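# Set the cable runway's far end onto the bracket

## Task

Place the far end of the cable runway so that it sits well on the bracket and between its lugs, then open the gripper and move the arms away. It only counts if the runway stays there by itself with no robot supporting it.

## Robot and tools

ROBOTS AND CAMERAS. Four identical i2rt Big YAM arms, named arm1, arm2, arm3 and arm4. Each has six revolute joints, a two-finger gripper and a wrist camera (arm1_cam_wrist to arm4_cam_wrist). When joints 1 and 6 are at zero and the hand is level and pointing forward, the wrist camera rides on top of the hand and looks toward the fingertips. A fixed room camera, cam_high, looks down on the scene. The hand can reach roughly 1.0 m from the joint-1 axis. Each joint moves at its own speed, so the path between two postures can curve widely.

FRAMES. There is one shared scene frame. Its origin is on the floor and +z points up. The hand point lies midway between the fingertips. The hand's z axis runs along the fingers, and the fingers open and close along its y axis. No result prints the foot poses of the robots. Camera calibration (K, distortion, T_world_to_cam, pos_world) is given per camera and can be slightly off. A wrist camera's pose is derived from its arm's reported joint angles, so joint errors add to that.

TOOL execute_actions. Arguments: "actions", a list with exactly one action or empty, and optional "cameras", a list of camera names, or "all", null or omitted for every camera, or [] for none. An unknown camera name rejects the whole call. An action is an object keyed by arm name. Each arm entry holds "joints", an object of absolute targets keyed by joint name. These are not offsets. Joints, units and ranges:
- joint1_rad, -2.879 to 2.879 rad. Base yaw; positive is counter-clockwise seen from above. At 0 the arm extends the way its foot faces.
- joint2_rad, 0 to 3.141 rad. Shoulder; at 0 the upper arm lies back, near level; increasing lifts it up and then forward.
- joint3_rad, 0 to 3.019 rad. Elbow; 0 is fully folded; increasing opens it.
- joint4_rad, -1.692 to 1.57 rad. Hand pitch; positive tilts the fingers up.
- joint5_rad, -1.57 to 1.57 rad. Sideways hand swing; positive is toward the arm's right.
- joint6_rad, -2.094 to 2.094 rad. Hand roll; positive is clockwise when viewed from behind the hand.
- gripper_m, 0 to 0.093 m. The gap between the fingertips.

Any subset of arms and joints may appear in an action. All named motions start together and may finish at different times. One action lasts at most 15 s. An unknown key or an out-of-range number rejects the call, and then nothing moves. An omitted joint or arm keeps its previous target and may still be pushing toward it. The result gives each arm's state and the requested images, taken when the call ends. The "pictures" line lists the cameras in image order. An empty actions list just returns the state and images.

TOOL wait: "seconds", from 0 to 10. It commands nothing and returns the same things as an empty action.

TOOL zoom_image: "camera" (one of the five names) and "region" [x0, y0, x1, y1] in pixels of that camera's most recent full image. The origin is the top-left corner, and the region may be at most 504 by 504. Images are 672x504.

TOOL read_manual: optional "section", where only "licences" exists. It returns licence text and moves nothing.

TOOL finished_scene: "scene", an integer 1 or 2. It ends the current scene for good, once the last command has been held, and reports success. Its result gives the next task. Replying with no tool call ends everything. After resuming from a summary, first send an empty execute_actions to learn the scene and task.

RESULT LINES. joint_positions holds the measured angles, and gripper_m is the sum of the two finger joints. joint_status tells how each commanded motion ended. Tolerances for reaching a target are ±0.045, 0.14, 0.09, 0.055, 0.03, 0.035 rad for joints 1-6 and ±0.003 m for the gripper.
- "off_target": the joint stopped short and may still be pushing.
- "contact_stop" or "time_out": the joint drops its target and holds where it stopped. The exception is a timed-out joint that keeps pushing toward a target clamped near its position (within 0.375, 0.375, 0.113, 0.225, 0.075, 0.3 rad). on_its_own lists such joints, and they will move there if the way clears. To relieve the push, command the reported position.
- "joint command not followed" (often with a "cause:" line) and per-joint "not_followed": a self- and inter-arm clearance check blocked the arm's joint targets. The gripper part still runs. The blocked targets may be retried on later actions.
- on_its_own: what this call did not command. Its "held at" is a target, not a position.
- Joint torques: the raw drive output per arm joint. It is nonzero even in free air and carries offset, scale and noise, so treat it only as a rough contact hint.
- MOTOR HOT warns at 85 °C. At 100 °C an OVER-TEMPERATURE FAULT drops that arm, and joints report "limit_stop_at_motor_heat"; resend the targets afterward.

CAUTIONS. The arms do not stop on contact and can push hard. Long pushing or holding loads heats the motors, even while you are thinking. The simulation keeps running during your replies, and arms hold their last command meanwhile. Two arms pressing hard on each other fails the run, and a hard collision may too. The clearance check can act too late, and it ignores fingers, gripper housings and wrist cameras. Nothing reports arm-to-arm contact. Object contact does not count as a collision. Never knock objects out of the work area or onto the floor. Avoid drops, slips and slams. A held joint may sag under load. A target very close to the current angle may produce no motion. Loose objects may occasionally get a small push from outside. The finger pads can exert about 50 to 62 N each. Before finishing, open the grippers and back the arms away, and confirm that the runway stays on the bracket unaided.

Each tool is called after "Emit:" as name(argument=value, ...), one argument or row to a line, values as JSON.

## Session

Emit:
execute_actions(
  actions=[],
)

Scene clock: 0.00 s.
Joint torques (N m, as the arm reports them, + toward a larger angle): no reading
Motor temperatures (°C, as the motors report them): arm1=[22 21 20 23 23 21] | arm2=[24 21 21 21 20 21] | arm3=[22 21 22 24 21 23] | arm4=[21 21 21 24 24 24]
arm1.joint_positions: joint1_rad=-0.393 joint2_rad=+0.449 joint3_rad=+1.419 joint4_rad=-1.454 joint5_rad=+0.250 joint6_rad=+0.019 gripper_m=+0.095
arm1.joint_status: not commanded
arm1.hand: x=-0.8811 y=-0.3834 z=+1.3262 quat_wxyz=(-0.493, +0.345, -0.783, -0.159) (m; scene frame)
arm2.joint_positions: joint1_rad=+0.170 joint2_rad=+0.561 joint3_rad=+1.416 joint4_rad=-1.306 joint5_rad=+0.069 joint6_rad=+0.040 gripper_m=+0.094
arm2.joint_status: not commanded
arm2.hand: x=-0.3144 y=+0.3045 z=+1.3289 quat_wxyz=(-0.366, -0.622, -0.580, +0.378) (m; scene frame)
arm3.joint_positions: joint1_rad=-0.333 joint2_rad=+0.625 joint3_rad=+1.394 joint4_rad=-1.181 joint5_rad=-0.012 joint6_rad=-0.238 gripper_m=+0.094
arm3.joint_status: not commanded
arm3.hand: x=+0.6695 y=-0.2904 z=+1.4024 quat_wxyz=(-0.460, +0.605, -0.579, -0.298) (m; scene frame)
arm4.joint_positions: joint1_rad=-0.153 joint2_rad=+0.466 joint3_rad=+1.409 joint4_rad=-1.181 joint5_rad=+0.270 joint6_rad=+0.363 gripper_m=+0.095
arm4.joint_status: not commanded
arm4.hand: x=+1.1543 y=+0.3318 z=+1.4548 quat_wxyz=(-0.418, -0.709, -0.336, +0.457) (m; scene frame)
pictures: arm1_cam_wrist, arm2_cam_wrist, arm3_cam_wrist, arm4_cam_wrist, cam_high
Images, in order (width x height): arm1_cam_wrist 672x504, arm2_cam_wrist 672x504, arm3_cam_wrist 672x504, arm4_cam_wrist 672x504, cam_high 672x504.

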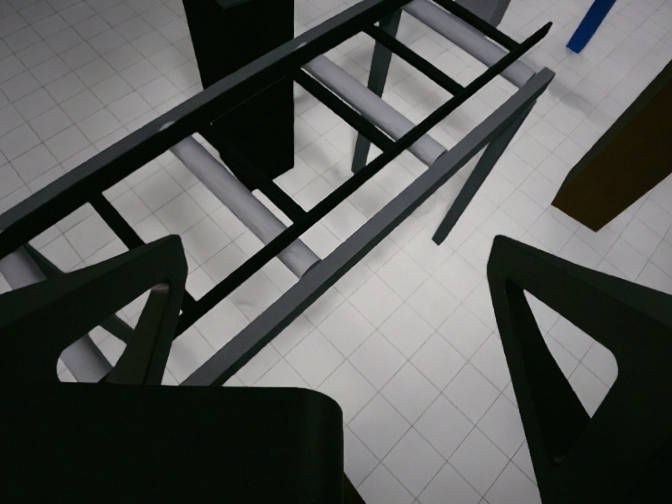

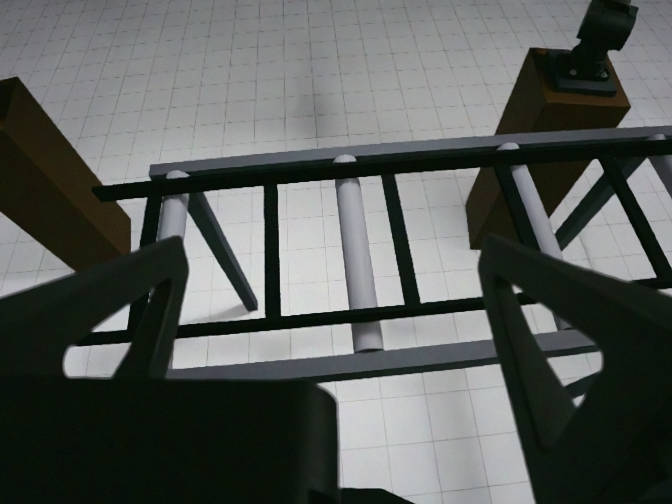

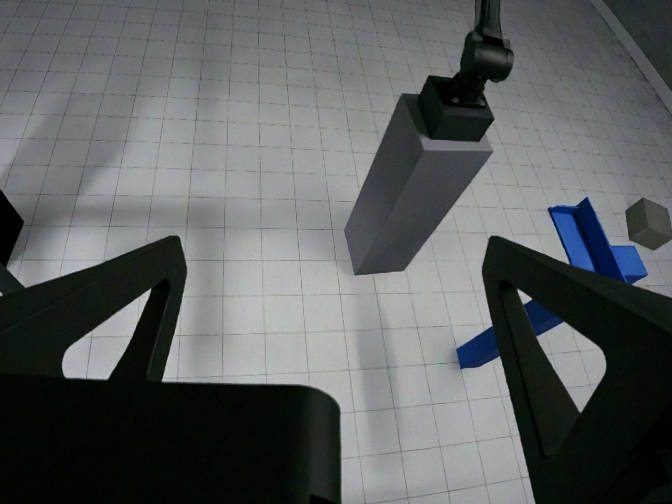

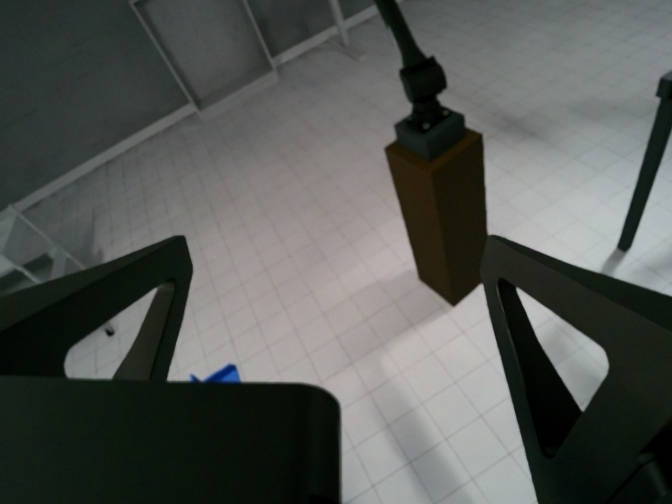

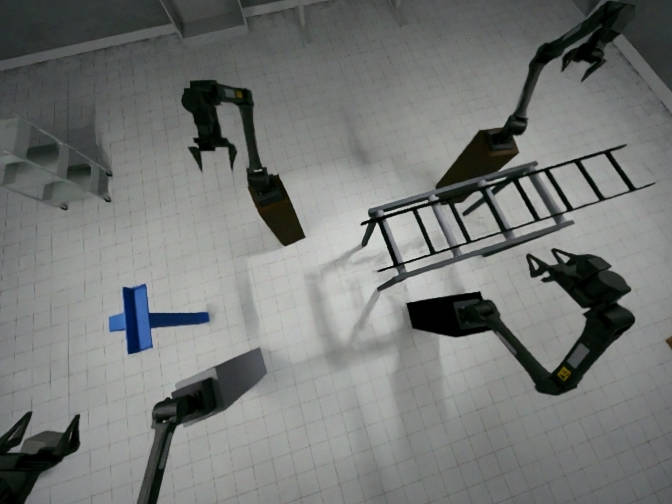

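Emit:
zoom_image(
  camera="cam_high",
  region=[340, 120, 672, 330],
)

Emit:
zoom_image(
  camera="cam_high",
  region=[80, 260, 240, 380],
)

Emit:
zoom_image(
  camera="arm3_cam_wrist",
  region=[440, 160, 672, 380],
)

Region (340, 120, 672, 330) of cam_high's 672x504 image, scaled by 1.518, with more detail than that image has; it fills the top 319 rows of this view, and the rest is white.

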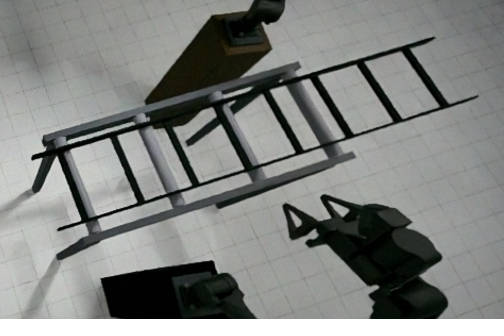

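Region (80, 260, 240, 380) of cam_high's 672x504 image, scaled by 3.150, with more detail than that image has; it fills the top 378 rows of this view, and the rest is white.

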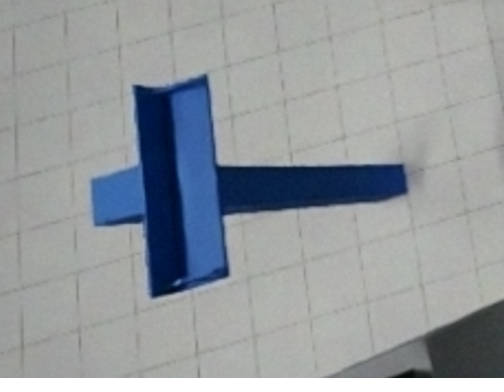

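Region (440, 160, 672, 380) of arm3_cam_wrist's 672x504 image, scaled by 2.172, with more detail than that image has; it fills the top 478 rows of this view, and the rest is white.

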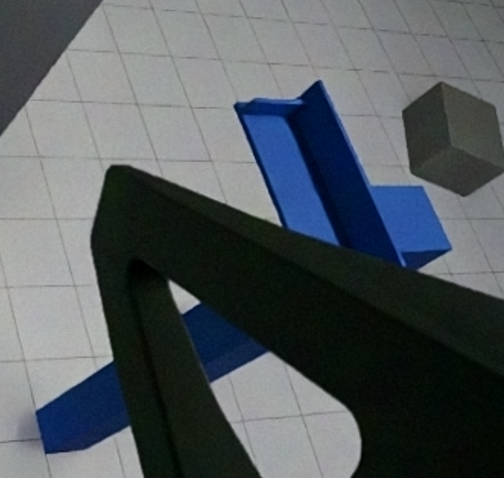

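Emit:
execute_actions(
  actions=[
    {"arm3":{"joints":{"joint1_rad":0.797,"joint2_rad":2.167,"joint3_rad":1.935,"joint4_rad":-1.339,"joint5_rad":0,"joint6_rad":-0.643,"gripper_m":0.07}},"arm4":{"joints":{"joint1_rad":0.376,"joint2_rad":1.64,"joint3_rad":1.512,"joint4_rad":-1.443,"joint5_rad":0,"joint6_rad":1.99}}},
  ],
  cameras=["arm3_cam_wrist","arm4_cam_wrist","cam_high"],
)

Scene clock: 122.20 s.
Joint torques (N m, as the arm reports them, + toward a larger angle): arm1=[ 1.13  6.04  7.06  2.35 -0.02 -0.08] | arm2=[ 0.46  2.48  9.84  2.09 -0.01 -0.05] | arm3=[  0.74 -19.08   8.7   -0.43  -0.11  -0.08] | arm4=[ -1.05 -13.48   9.16   0.06   0.02   0.1 ]
Motor temperatures (°C, as the motors report them): arm1=[22 22 28 24 23 21] | arm2=[24 22 28 22 20 21] | arm3=[22 21 30 24 21 23] | arm4=[21 22 27 24 25 24]
arm1.joint_positions: joint1_rad=-0.393 joint2_rad=+0.449 joint3_rad=+1.419 joint4_rad=-1.454 joint5_rad=+0.250 joint6_rad=+0.019 gripper_m=+0.095
arm1.joint_status: not commanded
arm1.hand: x=-0.8811 y=-0.3834 z=+1.3262 quat_wxyz=(-0.493, +0.345, -0.783, -0.159) (m; scene frame)
arm2.joint_positions: joint1_rad=+0.170 joint2_rad=+0.561 joint3_rad=+1.416 joint4_rad=-1.306 joint5_rad=+0.069 joint6_rad=+0.040 gripper_m=+0.094
arm2.joint_status: not commanded
arm2.hand: x=-0.3144 y=+0.3045 z=+1.3289 quat_wxyz=(-0.366, -0.622, -0.580, +0.378) (m; scene frame)
arm3.joint_positions: joint1_rad=+0.793 joint2_rad=+2.193 joint3_rad=+1.912 joint4_rad=-1.329 joint5_rad=+0.001 joint6_rad=-0.633 gripper_m=+0.070
arm3.joint_status: all done
arm3.hand: x=+0.0978 y=-0.1444 z=+0.8752 quat_wxyz=(+0.011, +1.000, -0.007, +0.016) (m; scene frame)
arm4.joint_positions: joint1_rad=+0.374 joint2_rad=+1.639 joint3_rad=+1.500 joint4_rad=-1.432 joint5_rad=+0.002 joint6_rad=+1.982 gripper_m=+0.095
arm4.joint_status: all done
arm4.hand: x=+1.4190 y=+0.0474 z=+1.0450 quat_wxyz=(+0.002, -1.000, -0.003, +0.000) (m; scene frame)
pictures: arm3_cam_wrist, arm4_cam_wrist, cam_high
camera_calibration (this result's frames):
arm3_cam_wrist: T_world_to_cam=[[-0.000899, 0.999487, -0.0320058, 0.168964], [0.793956, 0.0201721, 0.60764, -0.598103], [0.607974, -0.024865, -0.793567, 0.755055], [0, 0, 0, 1]] pos_world=[0.0159656, -0.138038, 0.968026]
arm4_cam_wrist: T_world_to_cam=[[-0.0040191, 0.999991, 0.000967587, -0.0440369], [0.807533, 0.00267488, 0.589817, -1.75795], [0.589809, 0.00315189, -0.807537, 0.131277], [0, 0, 0, 1]] pos_world=[1.342, 0.0483251, 1.14292]
Images, in order (width x height): arm3_cam_wrist 672x504, arm4_cam_wrist 672x504, cam_high 672x504.

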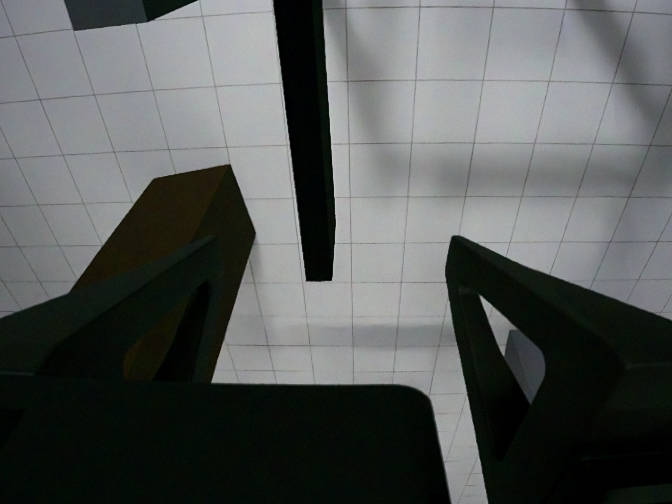

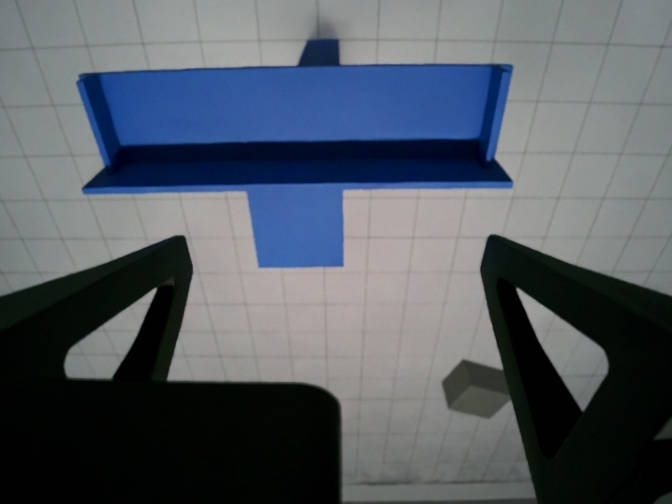

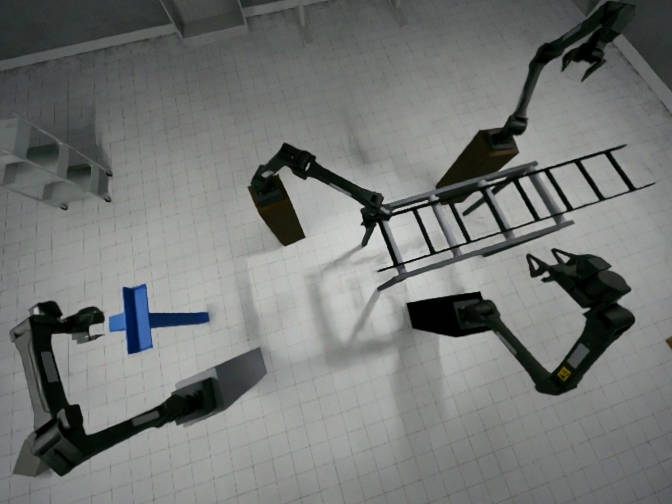

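Emit:
execute_actions(
  actions=[
    {"arm3":{"joints":{"joint1_rad":0.803,"joint2_rad":2.245,"joint3_rad":1.78,"joint4_rad":-1.065,"joint6_rad":-0.645}},"arm4":{"joints":{"joint1_rad":0.05,"joint6_rad":1.65,"gripper_m":0.07}}},
  ],
  cameras=["arm3_cam_wrist","cam_high"],
)

Scene clock: 172.43 s.
Joint torques (N m, as the arm reports them, + toward a larger angle): arm1=[ 1.16  6.03  7.05  2.35 -0.01 -0.1 ] | arm2=[ 0.43  2.49  9.84  2.09 -0.02 -0.05] | arm3=[  1.13 -17.89   6.82   0.84  -0.02  -0.08] | arm4=[ -0.54 -13.16   9.26   0.1    0.09  -0.04]
Motor temperatures (°C, as the motors report them): arm1=[22 22 29 24 23 21] | arm2=[24 22 29 22 20 21] | arm3=[22 30 32 24 21 23] | arm4=[21 24 28 24 24 24]
arm1.joint_positions: joint1_rad=-0.393 joint2_rad=+0.449 joint3_rad=+1.419 joint4_rad=-1.454 joint5_rad=+0.250 joint6_rad=+0.019 gripper_m=+0.095
arm1.joint_status: not commanded
arm1.hand: x=-0.8811 y=-0.3834 z=+1.3262 quat_wxyz=(-0.493, +0.345, -0.783, -0.159) (m; scene frame)
arm2.joint_positions: joint1_rad=+0.170 joint2_rad=+0.561 joint3_rad=+1.416 joint4_rad=-1.306 joint5_rad=+0.069 joint6_rad=+0.040 gripper_m=+0.094
arm2.joint_status: not commanded
arm2.hand: x=-0.3144 y=+0.3045 z=+1.3289 quat_wxyz=(-0.366, -0.622, -0.580, +0.378) (m; scene frame)
arm3.joint_positions: joint1_rad=+0.797 joint2_rad=+2.251 joint3_rad=+1.777 joint4_rad=-1.078 joint5_rad=-0.001 joint6_rad=-0.635 gripper_m=+0.070
arm3.joint_status: all done
arm3.hand: x=+0.0942 y=-0.1459 z=+0.7902 quat_wxyz=(-0.005, +1.000, -0.004, -0.008) (m; scene frame)
arm4.joint_positions: joint1_rad=+0.043 joint2_rad=+1.639 joint3_rad=+1.500 joint4_rad=-1.432 joint5_rad=+0.001 joint6_rad=+1.659 gripper_m=+0.070
arm4.joint_status: all done
arm4.hand: x=+1.2617 y=+0.0071 z=+1.0445 quat_wxyz=(+0.002, -1.000, +0.001, -0.001) (m; scene frame)
pictures: arm3_cam_wrist, cam_high
camera_calibration (this result's frames):
arm3_cam_wrist: T_world_to_cam=[[-0.00846705, 0.999963, 0.00131309, 0.142191], [0.821656, 0.00620884, 0.569949, -0.51843], [0.56992, 0.00590469, -0.821679, 0.719965], [0, 0, 0, 1]] pos_world=[0.0168527, -0.143218, 0.886872]
Images, in order (width x height): arm3_cam_wrist 672x504, cam_high 672x504.

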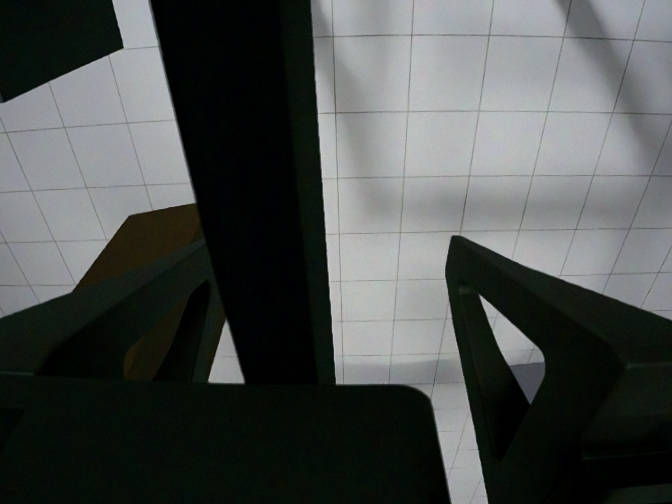

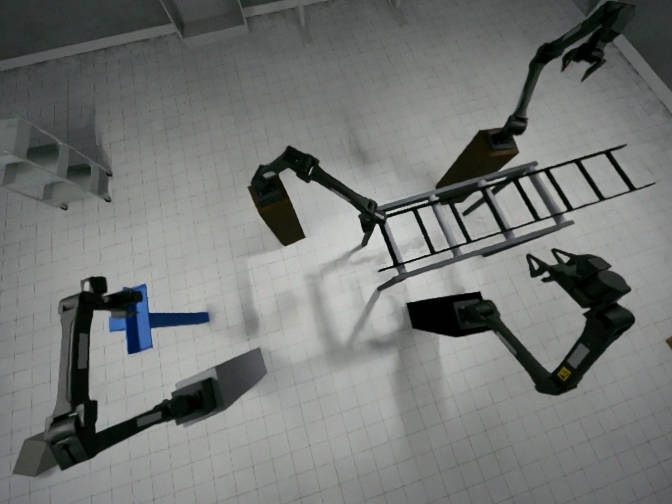

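Emit:
execute_actions(
  actions=[
    {"arm3":{"joints":{"joint1_rad":0.812,"gripper_m":0.0}},"arm4":{"joints":{"joint1_rad":-0.25,"joint6_rad":1.35}}},
  ],
  cameras=["arm3_cam_wrist","cam_high"],
)

Scene clock: 198.83 s.
Joint torques (N m, as the arm reports them, + toward a larger angle): arm1=[ 1.18  5.76  7.07  2.38 -0.04 -0.1 ] | arm2=[ 0.45  2.47  9.84  2.09 -0.01 -0.04] | arm3=[  0.95 -17.73   6.95   0.69  -0.12   0.23] | arm4=[ -0.8  -13.43   9.26   0.08   0.1   -0.04]
Motor temperatures (°C, as the motors report them): arm1=[22 22 30 24 23 21] | arm2=[24 22 29 22 20 21] | arm3=[22 30 30 24 21 23] | arm4=[21 24 29 24 25 24]
arm1.joint_positions: joint1_rad=-0.393 joint2_rad=+0.449 joint3_rad=+1.419 joint4_rad=-1.454 joint5_rad=+0.250 joint6_rad=+0.019 gripper_m=+0.095
arm1.joint_status: not commanded
arm1.hand: x=-0.8811 y=-0.3834 z=+1.3262 quat_wxyz=(-0.493, +0.345, -0.783, -0.159) (m; scene frame)
arm2.joint_positions: joint1_rad=+0.170 joint2_rad=+0.561 joint3_rad=+1.416 joint4_rad=-1.306 joint5_rad=+0.069 joint6_rad=+0.040 gripper_m=+0.094
arm2.joint_status: not commanded
arm2.hand: x=-0.3144 y=+0.3045 z=+1.3289 quat_wxyz=(-0.366, -0.622, -0.580, +0.378) (m; scene frame)
arm3.joint_positions: joint1_rad=+0.808 joint2_rad=+2.251 joint3_rad=+1.775 joint4_rad=-1.075 joint5_rad=+0.001 joint6_rad=-0.666 gripper_m=+0.006
arm3.joint_status: gripper_m off_target (ended at +0.006, target +0.000); the others done
arm3.hand: x=+0.0903 y=-0.1512 z=+0.7895 quat_wxyz=(-0.006, +1.000, +0.017, -0.008) (m; scene frame)
arm4.joint_positions: joint1_rad=-0.257 joint2_rad=+1.639 joint3_rad=+1.500 joint4_rad=-1.432 joint5_rad=+0.001 joint6_rad=+1.359 gripper_m=+0.070
arm4.joint_status: all done
arm4.hand: x=+1.1145 y=+0.0166 z=+1.0443 quat_wxyz=(+0.002, -1.000, +0.001, +0.000) (m; scene frame)
pictures: arm3_cam_wrist, cam_high
camera_calibration (this result's frames):
arm3_cam_wrist: T_world_to_cam=[[-0.0495988, 0.99876, 0.00428235, 0.148699], [0.820295, 0.0382894, 0.570658, -0.510407], [0.569786, 0.0318168, -0.821177, 0.725229], [0, 0, 0, 1]] pos_world=[0.0128339, -0.152046, 0.886172]
Images, in order (width x height): arm3_cam_wrist 672x504, cam_high 672x504.

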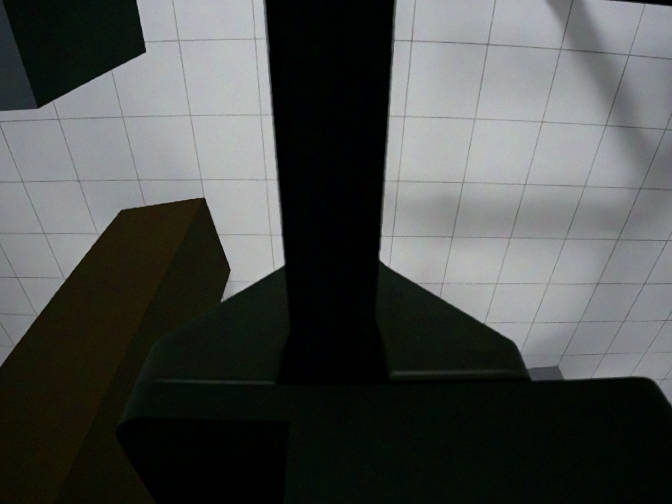

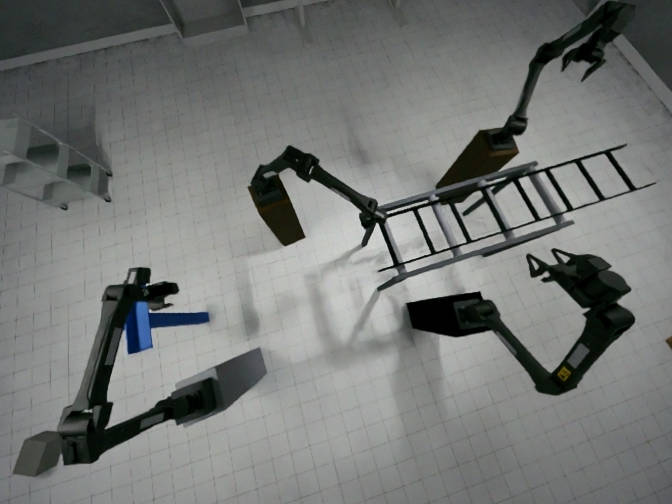

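Emit:
execute_actions(
  actions=[
    {"arm3":{"joints":{"joint1_rad":0.725,"joint2_rad":2.115,"joint3_rad":1.552,"joint4_rad":-0.975,"joint6_rad":-0.75}},"arm4":{"joints":{"joint1_rad":-0.5,"joint6_rad":1.1}}},
  ],
  cameras=["cam_high"],
)

Scene clock: 236.10 s.
Joint torques (N m, as the arm reports them, + toward a larger angle): arm1=[ 1.15  5.94  7.08  2.32 -0.01 -0.1 ] | arm2=[ 0.44  2.51  9.84  2.08 -0.02 -0.05] | arm3=[  0.9  -15.68   8.24  -0.04   0.33   0.1 ] | arm4=[ -0.77 -13.01   9.26   0.11   0.07  -0.04]
Motor temperatures (°C, as the motors report them): arm1=[22 22 30 24 23 21] | arm2=[24 22 30 22 20 21] | arm3=[22 31 31 24 21 23] | arm4=[21 25 29 24 25 24]
arm1.joint_positions: joint1_rad=-0.393 joint2_rad=+0.449 joint3_rad=+1.419 joint4_rad=-1.454 joint5_rad=+0.250 joint6_rad=+0.019 gripper_m=+0.095
arm1.joint_status: not commanded
arm1.hand: x=-0.8811 y=-0.3834 z=+1.3262 quat_wxyz=(-0.493, +0.345, -0.783, -0.159) (m; scene frame)
arm2.joint_positions: joint1_rad=+0.170 joint2_rad=+0.561 joint3_rad=+1.416 joint4_rad=-1.306 joint5_rad=+0.069 joint6_rad=+0.040 gripper_m=+0.094
arm2.joint_status: not commanded
arm2.hand: x=-0.3144 y=+0.3045 z=+1.3289 quat_wxyz=(-0.366, -0.622, -0.580, +0.378) (m; scene frame)
arm3.joint_positions: joint1_rad=+0.721 joint2_rad=+2.117 joint3_rad=+1.523 joint4_rad=-0.971 joint5_rad=-0.009 joint6_rad=-0.758 gripper_m=+0.006
arm3.joint_status: all done
arm3.hand: x=+0.1717 y=-0.1493 z=+0.7877 quat_wxyz=(+0.001, +1.000, +0.020, -0.006) (m; scene frame)
arm4.joint_positions: joint1_rad=-0.507 joint2_rad=+1.639 joint3_rad=+1.500 joint4_rad=-1.432 joint5_rad=+0.001 joint6_rad=+1.108 gripper_m=+0.070
arm4.joint_status: all done
arm4.hand: x=+0.9985 y=+0.0576 z=+1.0443 quat_wxyz=(+0.002, -1.000, +0.001, +0.000) (m; scene frame)
pictures: cam_high
Images, in order (width x height): cam_high 672x504.

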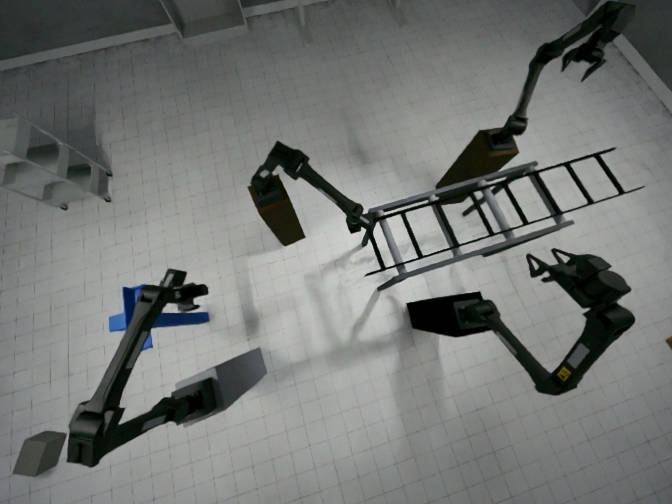

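Emit:
execute_actions(
  actions=[
    {"arm3":{"joints":{"joint1_rad":0.596,"joint2_rad":1.975,"joint3_rad":1.285,"joint4_rad":-0.87,"joint6_rad":-0.88}},"arm4":{"joints":{"joint1_rad":-0.78,"joint6_rad":0.83,"joint2_rad":1.8,"joint3_rad":1.65}}},
  ],
  cameras=["cam_high"],
)

Scene clock: 242.43 s.
Joint torques (N m, as the arm reports them, + toward a larger angle): arm1=[ 1.15  5.91  7.09  2.39 -0.03 -0.1 ] | arm2=[ 0.47  2.5   9.85  2.09 -0.01 -0.05] | arm3=[  1.4  -13.27   7.37  -0.45   0.06   0.15] | arm4=[ -0.9  -16.59  11.8    0.26   0.07  -0.04]
Motor temperatures (°C, as the motors report them): arm1=[22 22 31 24 23 21] | arm2=[24 22 30 22 20 21] | arm3=[22 31 31 24 21 23] | arm4=[21 25 30 24 25 24]
arm1.joint_positions: joint1_rad=-0.393 joint2_rad=+0.449 joint3_rad=+1.419 joint4_rad=-1.454 joint5_rad=+0.250 joint6_rad=+0.019 gripper_m=+0.095
arm1.joint_status: not commanded
arm1.hand: x=-0.8811 y=-0.3834 z=+1.3262 quat_wxyz=(-0.493, +0.345, -0.783, -0.159) (m; scene frame)
arm2.joint_positions: joint1_rad=+0.170 joint2_rad=+0.561 joint3_rad=+1.416 joint4_rad=-1.306 joint5_rad=+0.069 joint6_rad=+0.040 gripper_m=+0.094
arm2.joint_status: not commanded
arm2.hand: x=-0.3144 y=+0.3045 z=+1.3289 quat_wxyz=(-0.366, -0.622, -0.580, +0.378) (m; scene frame)
arm3.joint_positions: joint1_rad=+0.585 joint2_rad=+1.972 joint3_rad=+1.261 joint4_rad=-0.857 joint5_rad=-0.003 joint6_rad=-0.893 gripper_m=+0.006
arm3.joint_status: all done
arm3.hand: x=+0.2770 y=-0.1460 z=+0.7859 quat_wxyz=(+0.000, +1.000, +0.019, -0.002) (m; scene frame)
arm4.joint_positions: joint1_rad=-0.784 joint2_rad=+1.811 joint3_rad=+1.605 joint4_rad=-1.436 joint5_rad=+0.001 joint6_rad=+0.838 gripper_m=+0.070
arm4.joint_status: all done
arm4.hand: x=+0.8590 y=+0.1052 z=+0.9982 quat_wxyz=(+0.029, -0.999, +0.004, -0.025) (m; scene frame)
pictures: cam_high
Images, in order (width x height): cam_high 672x504.

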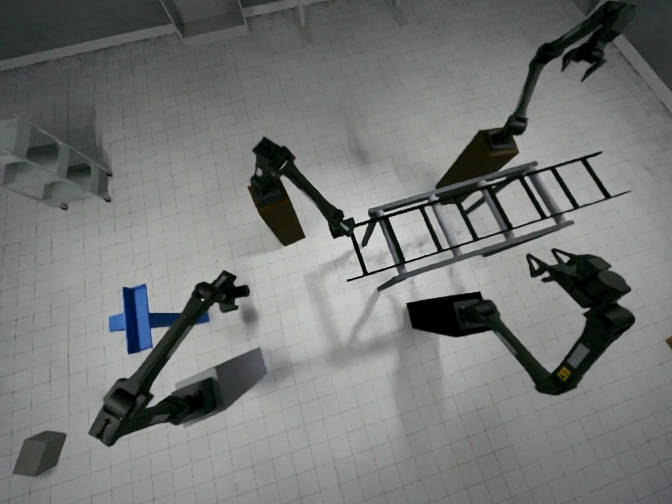

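Emit:
execute_actions(
  actions=[
    {"arm3":{"joints":{"joint1_rad":0.38,"joint2_rad":1.838,"joint3_rad":1.045,"joint4_rad":-0.768,"joint6_rad":-1.1}},"arm4":{"joints":{"joint1_rad":-1.0,"joint6_rad":0.6,"joint2_rad":1.98,"joint3_rad":1.88}}},
  ],
  cameras=["cam_high"],
)

Scene clock: 257.93 s.
Joint torques (N m, as the arm reports them, + toward a larger angle): arm1=[ 1.27  5.89  7.17  2.35 -0.03 -0.09] | arm2=[ 0.4   2.48  9.84  2.08 -0.02 -0.05] | arm3=[  0.43 -11.49   5.9   -0.73  -0.04   0.  ] | arm4=[ -1.61 -18.18  12.68   0.39   0.07  -0.04]
Motor temperatures (°C, as the motors report them): arm1=[22 22 31 24 23 21] | arm2=[24 22 30 22 20 21] | arm3=[22 30 31 24 21 23] | arm4=[21 26 32 24 25 24]
arm1.joint_positions: joint1_rad=-0.393 joint2_rad=+0.449 joint3_rad=+1.419 joint4_rad=-1.454 joint5_rad=+0.250 joint6_rad=+0.019 gripper_m=+0.095
arm1.joint_status: not commanded
arm1.hand: x=-0.8811 y=-0.3834 z=+1.3262 quat_wxyz=(-0.493, +0.345, -0.783, -0.159) (m; scene frame)
arm2.joint_positions: joint1_rad=+0.170 joint2_rad=+0.561 joint3_rad=+1.416 joint4_rad=-1.306 joint5_rad=+0.069 joint6_rad=+0.040 gripper_m=+0.094
arm2.joint_status: not commanded
arm2.hand: x=-0.3144 y=+0.3045 z=+1.3289 quat_wxyz=(-0.366, -0.622, -0.580, +0.378) (m; scene frame)
arm3.joint_positions: joint1_rad=+0.381 joint2_rad=+1.841 joint3_rad=+1.035 joint4_rad=-0.750 joint5_rad=-0.001 joint6_rad=-1.098 gripper_m=+0.006
arm3.joint_status: all done
arm3.hand: x=+0.3968 y=-0.1421 z=+0.7839 quat_wxyz=(-0.006, +1.000, +0.020, -0.004) (m; scene frame)
arm4.joint_positions: joint1_rad=-1.002 joint2_rad=+1.982 joint3_rad=+1.827 joint4_rad=-1.438 joint5_rad=+0.001 joint6_rad=+0.608 gripper_m=+0.070
arm4.joint_status: all done
arm4.hand: x=+0.7225 y=+0.1505 z=+0.9851 quat_wxyz=(+0.009, -1.000, -0.002, -0.010) (m; scene frame)
pictures: cam_high
Images, in order (width x height): cam_high 672x504.

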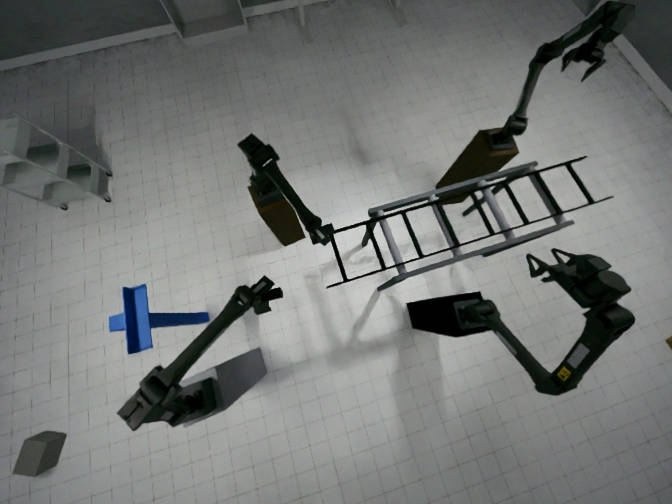

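Emit:
execute_actions(
  actions=[
    {"arm3":{"joints":{"joint1_rad":-0.03,"joint2_rad":1.745,"joint3_rad":0.89,"joint4_rad":-0.70,"joint6_rad":-1.51}},"arm4":{"joints":{"joint1_rad":-1.1,"joint6_rad":0.505,"joint2_rad":2.19,"joint3_rad":2.085,"joint4_rad":-1.40}}},
  ],
  cameras=["cam_high","arm4_cam_wrist"],
)

Scene clock: 267.70 s.
Joint torques (N m, as the arm reports them, + toward a larger angle): arm1=[ 1.23  5.96  7.06  2.31 -0.03 -0.1 ] | arm2=[ 0.43  2.52  9.84  2.1  -0.01 -0.05] | arm3=[  0.14 -10.25   5.05   0.18  -0.24  -0.05] | arm4=[ -0.45 -21.43  12.41   1.13   0.05  -0.06]
Motor temperatures (°C, as the motors report them): arm1=[22 22 31 24 23 21] | arm2=[24 22 31 22 20 21] | arm3=[22 29 30 24 21 23] | arm4=[21 27 33 24 25 24]
arm1.joint_positions: joint1_rad=-0.393 joint2_rad=+0.449 joint3_rad=+1.419 joint4_rad=-1.454 joint5_rad=+0.250 joint6_rad=+0.019 gripper_m=+0.095
arm1.joint_status: not commanded
arm1.hand: x=-0.8811 y=-0.3834 z=+1.3262 quat_wxyz=(-0.493, +0.345, -0.783, -0.159) (m; scene frame)
arm2.joint_positions: joint1_rad=+0.170 joint2_rad=+0.561 joint3_rad=+1.416 joint4_rad=-1.306 joint5_rad=+0.069 joint6_rad=+0.040 gripper_m=+0.094
arm2.joint_status: not commanded
arm2.hand: x=-0.3144 y=+0.3045 z=+1.3289 quat_wxyz=(-0.366, -0.622, -0.580, +0.378) (m; scene frame)
arm3.joint_positions: joint1_rad=-0.025 joint2_rad=+1.751 joint3_rad=+0.887 joint4_rad=-0.702 joint5_rad=+0.003 joint6_rad=-1.504 gripper_m=+0.006
arm3.joint_status: all done
arm3.hand: x=+0.5783 y=-0.1367 z=+0.7825 quat_wxyz=(-0.002, +1.000, +0.019, +0.001) (m; scene frame)
arm4.joint_positions: joint1_rad=-1.109 joint2_rad=+2.201 joint3_rad=+2.036 joint4_rad=-1.408 joint5_rad=+0.001 joint6_rad=+0.513 gripper_m=+0.070
arm4.joint_status: all done
arm4.hand: x=+0.6281 y=+0.1727 z=+0.9267 quat_wxyz=(+0.003, -1.000, +0.004, -0.002) (m; scene frame)
pictures: arm4_cam_wrist, cam_high
camera_calibration (this result's frames):
arm4_cam_wrist: T_world_to_cam=[[0.0104805, 0.999937, 0.00411596, -0.184484], [0.805168, -0.0108798, 0.592947, -1.0489], [0.592954, -0.00290032, -0.805231, 0.498793], [0, 0, 0, 1]] pos_world=[0.550716, 0.174508, 1.02435]
Images, in order (width x height): arm4_cam_wrist 672x504, cam_high 672x504.

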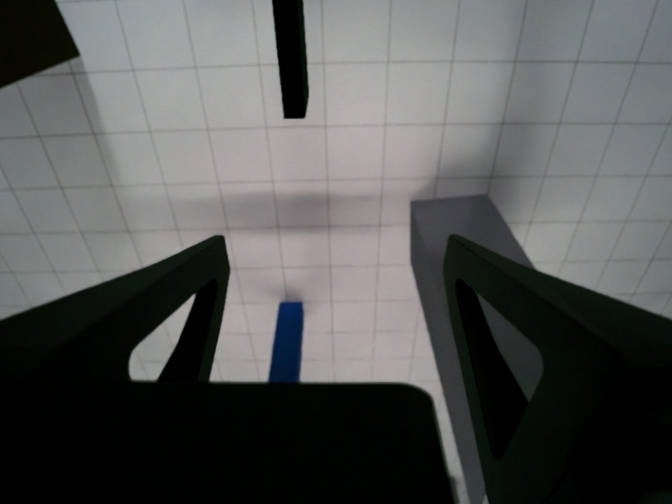

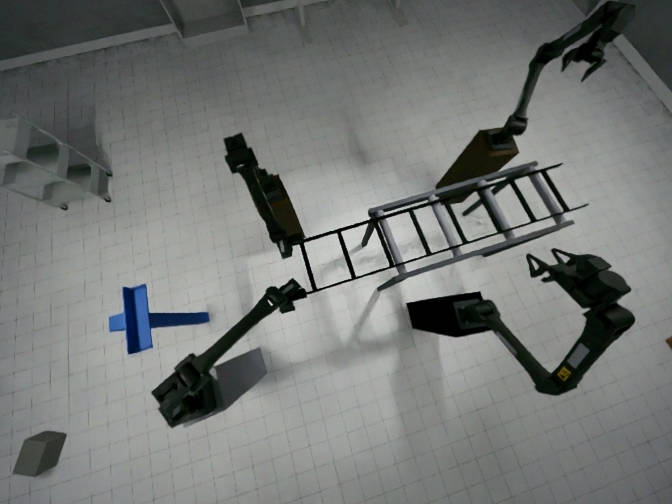

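Emit:
execute_actions(
  actions=[
    {"arm3":{"joints":{"joint1_rad":-0.53,"joint2_rad":1.812,"joint3_rad":1.012,"joint4_rad":-0.75,"joint6_rad":-2.008}},"arm4":{"joints":{"joint1_rad":-1.085,"joint6_rad":0.485,"joint2_rad":2.232,"joint4_rad":-1.352}}},
  ],
  cameras=["cam_high","arm4_cam_wrist"],
)

Scene clock: 300.83 s.
Joint torques (N m, as the arm reports them, + toward a larger angle): arm1=[ 1.24  6.    7.07  2.37 -0.03 -0.1 ] | arm2=[ 0.41  2.49  9.84  2.08 -0.02 -0.04] | arm3=[ -0.27 -11.52   5.75   0.14  -0.35  -0.01] | arm4=[ -1.09 -19.63  12.43   1.42   0.05  -0.07]
Motor temperatures (°C, as the motors report them): arm1=[22 22 31 24 23 21] | arm2=[24 22 31 22 20 21] | arm3=[22 28 30 24 21 23] | arm4=[21 29 35 24 25 24]
arm1.joint_positions: joint1_rad=-0.393 joint2_rad=+0.449 joint3_rad=+1.419 joint4_rad=-1.454 joint5_rad=+0.250 joint6_rad=+0.019 gripper_m=+0.095
arm1.joint_status: not commanded
arm1.hand: x=-0.8811 y=-0.3834 z=+1.3262 quat_wxyz=(-0.493, +0.345, -0.783, -0.159) (m; scene frame)
arm2.joint_positions: joint1_rad=+0.170 joint2_rad=+0.561 joint3_rad=+1.416 joint4_rad=-1.306 joint5_rad=+0.069 joint6_rad=+0.040 gripper_m=+0.094
arm2.joint_status: not commanded
arm2.hand: x=-0.3144 y=+0.3045 z=+1.3289 quat_wxyz=(-0.366, -0.622, -0.580, +0.378) (m; scene frame)
arm3.joint_positions: joint1_rad=-0.522 joint2_rad=+1.822 joint3_rad=+1.002 joint4_rad=-0.752 joint5_rad=+0.005 joint6_rad=-2.005 gripper_m=+0.006
arm3.joint_status: all done
arm3.hand: x=+0.7899 y=-0.1319 z=+0.7836 quat_wxyz=(+0.002, +1.000, +0.021, +0.002) (m; scene frame)
arm4.joint_positions: joint1_rad=-1.093 joint2_rad=+2.215 joint3_rad=+2.036 joint4_rad=-1.366 joint5_rad=+0.001 joint6_rad=+0.493 gripper_m=+0.070
arm4.joint_status: all done
arm4.hand: x=+0.6252 y=+0.1583 z=+0.9177 quat_wxyz=(-0.004, -1.000, -0.014, +0.011) (m; scene frame)
pictures: arm4_cam_wrist, cam_high
camera_calibration (this result's frames):
arm4_cam_wrist: T_world_to_cam=[[-0.0263033, 0.99961, -0.00940925, -0.134523], [0.819163, 0.0269481, 0.572927, -1.03773], [0.572957, 0.00736217, -0.819552, 0.517245], [0, 0, 0, 1]] pos_world=[0.550171, 0.158627, 1.01719]
Images, in order (width x height): arm4_cam_wrist 672x504, cam_high 672x504.

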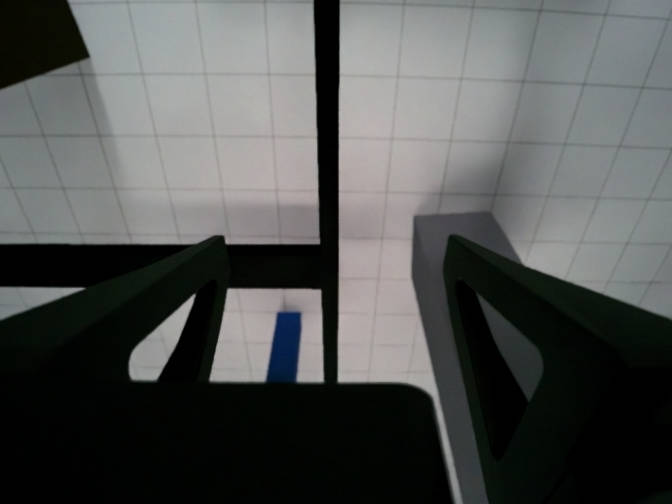

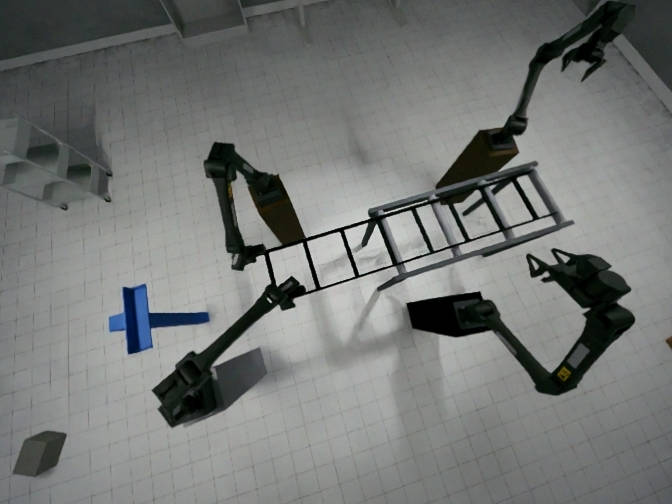

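Emit:
execute_actions(
  actions=[
    {"arm4":{"joints":{"joint2_rad":2.342,"joint3_rad":1.935,"joint4_rad":-1.145}}},
  ],
  cameras=["arm4_cam_wrist"],
)

Scene clock: 307.40 s.
Joint torques (N m, as the arm reports them, + toward a larger angle): arm1=[ 1.18  5.89  7.08  2.34 -0.02 -0.11] | arm2=[ 0.39  2.46  9.83  2.08 -0.01 -0.05] | arm3=[ -0.31 -11.71   5.74   0.09  -0.36  -0.01] | arm4=[ -0.63 -22.91   8.48   1.37   0.03  -0.05]
Motor temperatures (°C, as the motors report them): arm1=[22 22 31 24 23 21] | arm2=[24 22 31 22 20 21] | arm3=[22 28 30 24 22 23] | arm4=[21 29 35 24 25 24]
arm1.joint_positions: joint1_rad=-0.393 joint2_rad=+0.449 joint3_rad=+1.419 joint4_rad=-1.454 joint5_rad=+0.250 joint6_rad=+0.019 gripper_m=+0.095
arm1.joint_status: not commanded
arm1.hand: x=-0.8811 y=-0.3834 z=+1.3262 quat_wxyz=(-0.493, +0.345, -0.783, -0.159) (m; scene frame)
arm2.joint_positions: joint1_rad=+0.170 joint2_rad=+0.561 joint3_rad=+1.416 joint4_rad=-1.306 joint5_rad=+0.069 joint6_rad=+0.040 gripper_m=+0.094
arm2.joint_status: not commanded
arm2.hand: x=-0.3144 y=+0.3045 z=+1.3289 quat_wxyz=(-0.366, -0.622, -0.580, +0.378) (m; scene frame)
arm3.joint_positions: joint1_rad=-0.522 joint2_rad=+1.822 joint3_rad=+1.002 joint4_rad=-0.750 joint5_rad=+0.005 joint6_rad=-2.005 gripper_m=+0.006
arm3.joint_status: not commanded
arm3.hand: x=+0.7900 y=-0.1317 z=+0.7834 quat_wxyz=(+0.001, +1.000, +0.022, +0.003) (m; scene frame)
arm4.joint_positions: joint1_rad=-1.093 joint2_rad=+2.360 joint3_rad=+1.924 joint4_rad=-1.158 joint5_rad=+0.001 joint6_rad=+0.493 gripper_m=+0.070
arm4.joint_status: all done
arm4.hand: x=+0.6312 y=+0.1624 z=+0.7810 quat_wxyz=(+0.008, -1.000, -0.015, -0.011) (m; scene frame)
pictures: arm4_cam_wrist
camera_calibration (this result's frames):
arm4_cam_wrist: T_world_to_cam=[[-0.0266133, 0.999546, 0.0141407, -0.157931], [0.794284, 0.0125549, 0.607418, -0.973385], [0.606964, 0.0273971, -0.794257, 0.357306], [0, 0, 0, 1]] pos_world=[0.552069, 0.160291, 0.877277]
Images, in order (width x height): arm4_cam_wrist 672x504.

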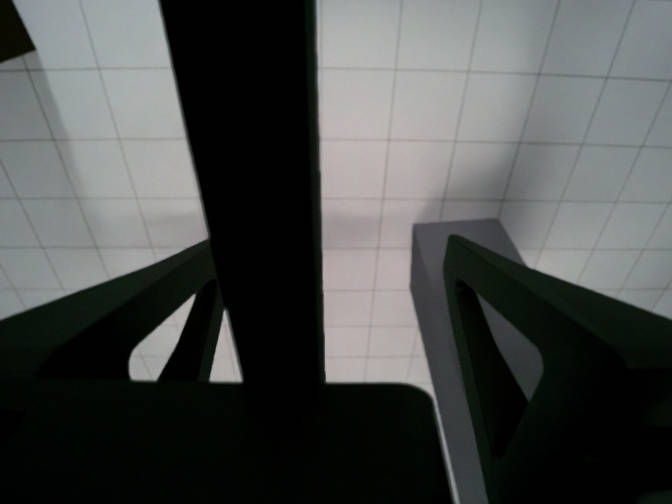

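Emit:
execute_actions(
  actions=[
    {"arm4":{"joints":{"joint1_rad":-1.075,"joint4_rad":-1.125,"gripper_m":0.0}}},
  ],
  cameras=["arm4_cam_wrist"],
)

Scene clock: 311.80 s.
Joint torques (N m, as the arm reports them, + toward a larger angle): arm1=[ 1.17  6.19  7.05  2.35 -0.03 -0.11] | arm2=[ 0.42  2.5   9.84  2.08 -0.01 -0.05] | arm3=[ -0.25 -11.57   5.72   0.09  -0.38  -0.01] | arm4=[ -0.66 -22.77   8.55   1.06   0.09  -0.09]
Motor temperatures (°C, as the motors report them): arm1=[22 22 31 24 23 21] | arm2=[24 22 31 22 20 21] | arm3=[22 28 30 24 22 23] | arm4=[21 30 34 24 25 24]
arm1.joint_positions: joint1_rad=-0.393 joint2_rad=+0.449 joint3_rad=+1.419 joint4_rad=-1.454 joint5_rad=+0.250 joint6_rad=+0.019 gripper_m=+0.095
arm1.joint_status: not commanded
arm1.hand: x=-0.8811 y=-0.3834 z=+1.3262 quat_wxyz=(-0.493, +0.345, -0.783, -0.159) (m; scene frame)
arm2.joint_positions: joint1_rad=+0.170 joint2_rad=+0.561 joint3_rad=+1.416 joint4_rad=-1.306 joint5_rad=+0.069 joint6_rad=+0.040 gripper_m=+0.094
arm2.joint_status: not commanded
arm2.hand: x=-0.3144 y=+0.3045 z=+1.3289 quat_wxyz=(-0.366, -0.622, -0.580, +0.378) (m; scene frame)
arm3.joint_positions: joint1_rad=-0.522 joint2_rad=+1.822 joint3_rad=+1.002 joint4_rad=-0.750 joint5_rad=+0.006 joint6_rad=-2.006 gripper_m=+0.006
arm3.joint_status: not commanded
arm3.hand: x=+0.7902 y=-0.1317 z=+0.7834 quat_wxyz=(+0.001, +1.000, +0.022, +0.003) (m; scene frame)
arm4.joint_positions: joint1_rad=-1.084 joint2_rad=+2.360 joint3_rad=+1.924 joint4_rad=-1.132 joint5_rad=+0.000 joint6_rad=+0.498 gripper_m=+0.007
arm4.joint_status: gripper_m off_target (ended at +0.007, target +0.000); the others done
arm4.hand: x=+0.6288 y=+0.1538 z=+0.7809 quat_wxyz=(+0.002, -1.000, -0.016, +0.000) (m; scene frame)
pictures: arm4_cam_wrist
camera_calibration (this result's frames):
arm4_cam_wrist: T_world_to_cam=[[-0.0299567, 0.999551, 0.000786799, -0.136917], [0.807309, 0.0237311, 0.589652, -0.967326], [0.589368, 0.0182992, -0.807657, 0.381841], [0, 0, 0, 1]] pos_world=[0.551784, 0.152824, 0.878889]
Images, in order (width x height): arm4_cam_wrist 672x504.

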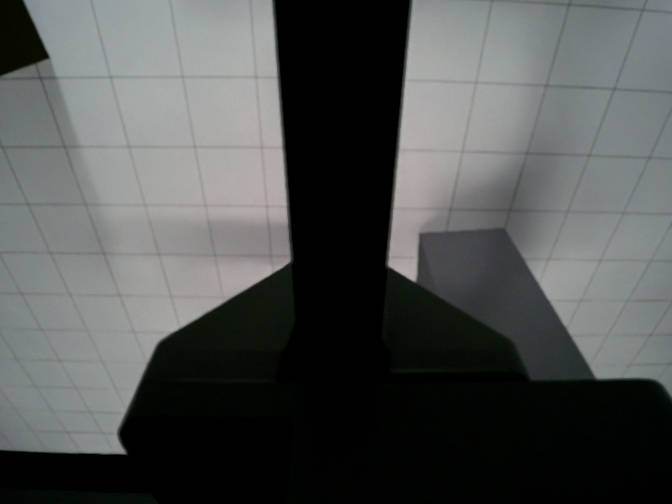

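Emit:
execute_actions(
  actions=[
    {"arm3":{"joints":{"gripper_m":0.09,"joint2_rad":1.57,"joint4_rad":-0.92}}},
  ],
  cameras=["cam_high","arm3_cam_wrist"],
)

Scene clock: 334.73 s.
Joint torques (N m, as the arm reports them, + toward a larger angle): arm1=[ 1.17  5.92  7.01  2.39 -0.02 -0.1 ] | arm2=[ 0.45  2.48  9.84  2.09 -0.02 -0.04] | arm3=[-0.22 -8.66  7.13 -0.26 -0.29  0.01] | arm4=[ -0.74 -22.84   8.41   1.03   0.08  -0.08]
Motor temperatures (°C, as the motors report them): arm1=[22 22 32 24 23 21] | arm2=[24 22 32 22 20 21] | arm3=[22 28 30 24 22 23] | arm4=[21 31 32 24 25 24]
arm1.joint_positions: joint1_rad=-0.393 joint2_rad=+0.449 joint3_rad=+1.419 joint4_rad=-1.454 joint5_rad=+0.250 joint6_rad=+0.019 gripper_m=+0.095
arm1.joint_status: not commanded
arm1.hand: x=-0.8811 y=-0.3834 z=+1.3262 quat_wxyz=(-0.493, +0.345, -0.783, -0.159) (m; scene frame)
arm2.joint_positions: joint1_rad=+0.170 joint2_rad=+0.561 joint3_rad=+1.416 joint4_rad=-1.306 joint5_rad=+0.069 joint6_rad=+0.040 gripper_m=+0.094
arm2.joint_status: not commanded
arm2.hand: x=-0.3144 y=+0.3045 z=+1.3289 quat_wxyz=(-0.366, -0.622, -0.580, +0.378) (m; scene frame)
arm3.joint_positions: joint1_rad=-0.523 joint2_rad=+1.561 joint3_rad=+1.002 joint4_rad=-0.909 joint5_rad=+0.004 joint6_rad=-2.006 gripper_m=+0.090
arm3.joint_status: all done
arm3.hand: x=+0.7872 y=-0.1385 z=+0.8908 quat_wxyz=(-0.046, +0.998, +0.021, +0.022) (m; scene frame)
arm4.joint_positions: joint1_rad=-1.084 joint2_rad=+2.360 joint3_rad=+1.924 joint4_rad=-1.132 joint5_rad=+0.000 joint6_rad=+0.498 gripper_m=+0.007
arm4.joint_status: not commanded
arm4.hand: x=+0.6288 y=+0.1538 z=+0.7809 quat_wxyz=(+0.002, -1.000, -0.016, +0.000) (m; scene frame)
pictures: arm3_cam_wrist, cam_high
camera_calibration (this result's frames):
arm3_cam_wrist: T_world_to_cam=[[-0.060075, 0.994854, 0.0815907, 0.108916], [0.78524, -0.00336357, 0.619182, -1.16177], [0.61627, 0.101266, -0.780997, 0.348123], [0, 0, 0, 1]] pos_world=[0.70427, -0.147517, 0.982341]
Images, in order (width x height): arm3_cam_wrist 672x504, cam_high 672x504.

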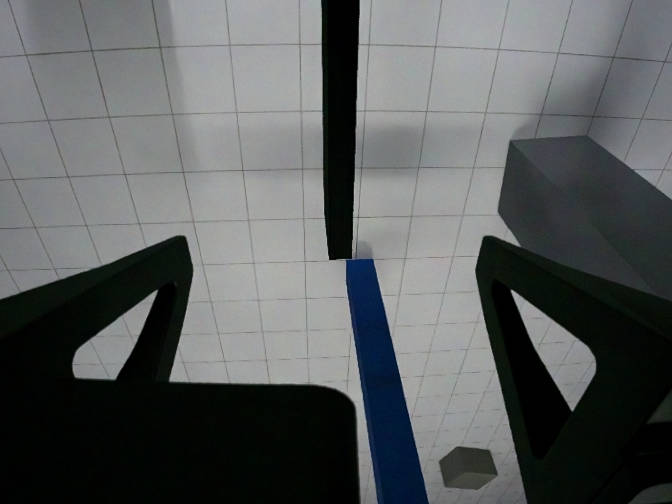

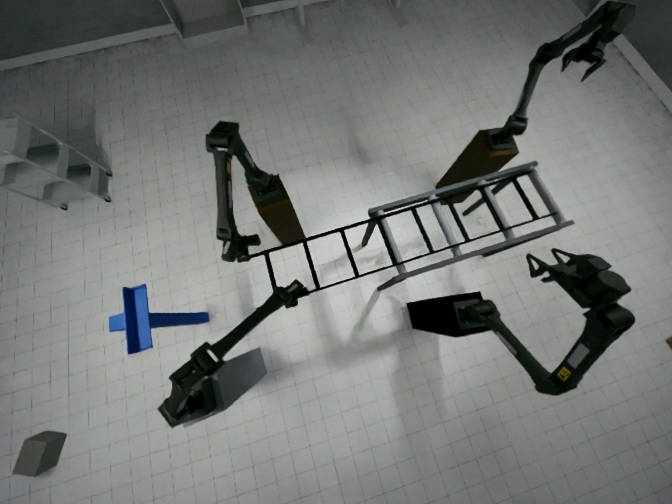

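Emit:
execute_actions(
  actions=[
    {"arm4":{"joints":{"joint1_rad":-1.015,"joint2_rad":2.175,"joint3_rad":1.605,"joint4_rad":-0.975,"joint6_rad":0.565}},"arm3":{"joints":{"joint6_rad":-1.4,"joint2_rad":1.5}},"arm2":{"joints":{"joint1_rad":0.45,"joint2_rad":0.95,"joint3_rad":1.75,"joint4_rad":-0.95,"joint5_rad":-0.2,"joint6_rad":0}}},
  ],
  cameras=["cam_high"],
)

Scene clock: 388.13 s.
Joint torques (N m, as the arm reports them, + toward a larger angle): arm1=[ 1.18  5.93  7.05  2.4  -0.03 -0.1 ] | arm2=[ 0.84 -2.98 12.14  2.8  -0.15 -0.14] | arm3=[-0.16 -9.72  7.36 -0.1  -0.3   0.14] | arm4=[ -2.23 -20.49   8.83   0.58  -0.06  -0.08]
Motor temperatures (°C, as the motors report them): arm1=[22 22 32 24 23 21] | arm2=[24 22 33 22 20 21] | arm3=[22 27 31 24 22 23] | arm4=[21 33 32 24 25 24]
arm1.joint_positions: joint1_rad=-0.393 joint2_rad=+0.449 joint3_rad=+1.419 joint4_rad=-1.454 joint5_rad=+0.250 joint6_rad=+0.019 gripper_m=+0.095
arm1.joint_status: not commanded
arm1.hand: x=-0.8811 y=-0.3834 z=+1.3262 quat_wxyz=(-0.493, +0.345, -0.783, -0.159) (m; scene frame)
arm2.joint_positions: joint1_rad=+0.445 joint2_rad=+0.946 joint3_rad=+1.712 joint4_rad=-0.972 joint5_rad=-0.197 joint6_rad=+0.011 gripper_m=+0.094
arm2.joint_status: all done
arm2.hand: x=-0.1687 y=+0.1697 z=+1.4508 quat_wxyz=(-0.553, -0.418, -0.654, +0.303) (m; scene frame)
arm3.joint_positions: joint1_rad=-0.523 joint2_rad=+1.512 joint3_rad=+1.002 joint4_rad=-0.909 joint5_rad=+0.004 joint6_rad=-1.411 gripper_m=+0.090
arm3.joint_status: all done
arm3.hand: x=+0.7883 y=-0.1358 z=+0.9113 quat_wxyz=(-0.075, +0.959, -0.272, +0.011) (m; scene frame)
arm4.joint_positions: joint1_rad=-1.008 joint2_rad=+2.191 joint3_rad=+1.581 joint4_rad=-0.973 joint5_rad=+0.004 joint6_rad=+0.577 gripper_m=+0.007
arm4.joint_status: all done
arm4.hand: x=+0.7204 y=+0.1549 z=+0.7736 quat_wxyz=(+0.007, -1.000, -0.015, -0.005) (m; scene frame)
pictures: cam_high
Images, in order (width x height): cam_high 672x504.

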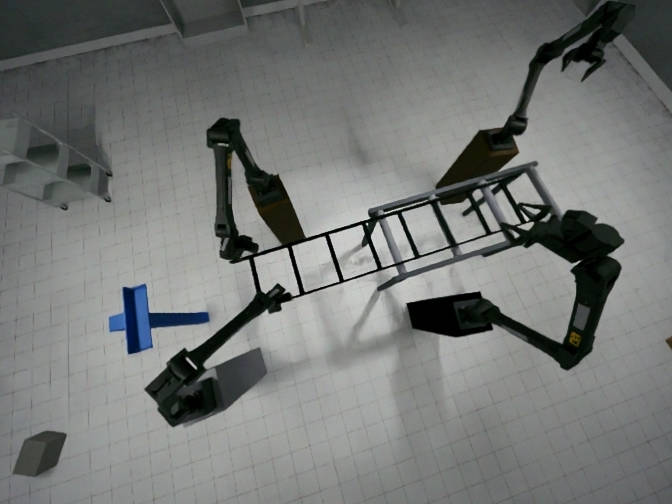

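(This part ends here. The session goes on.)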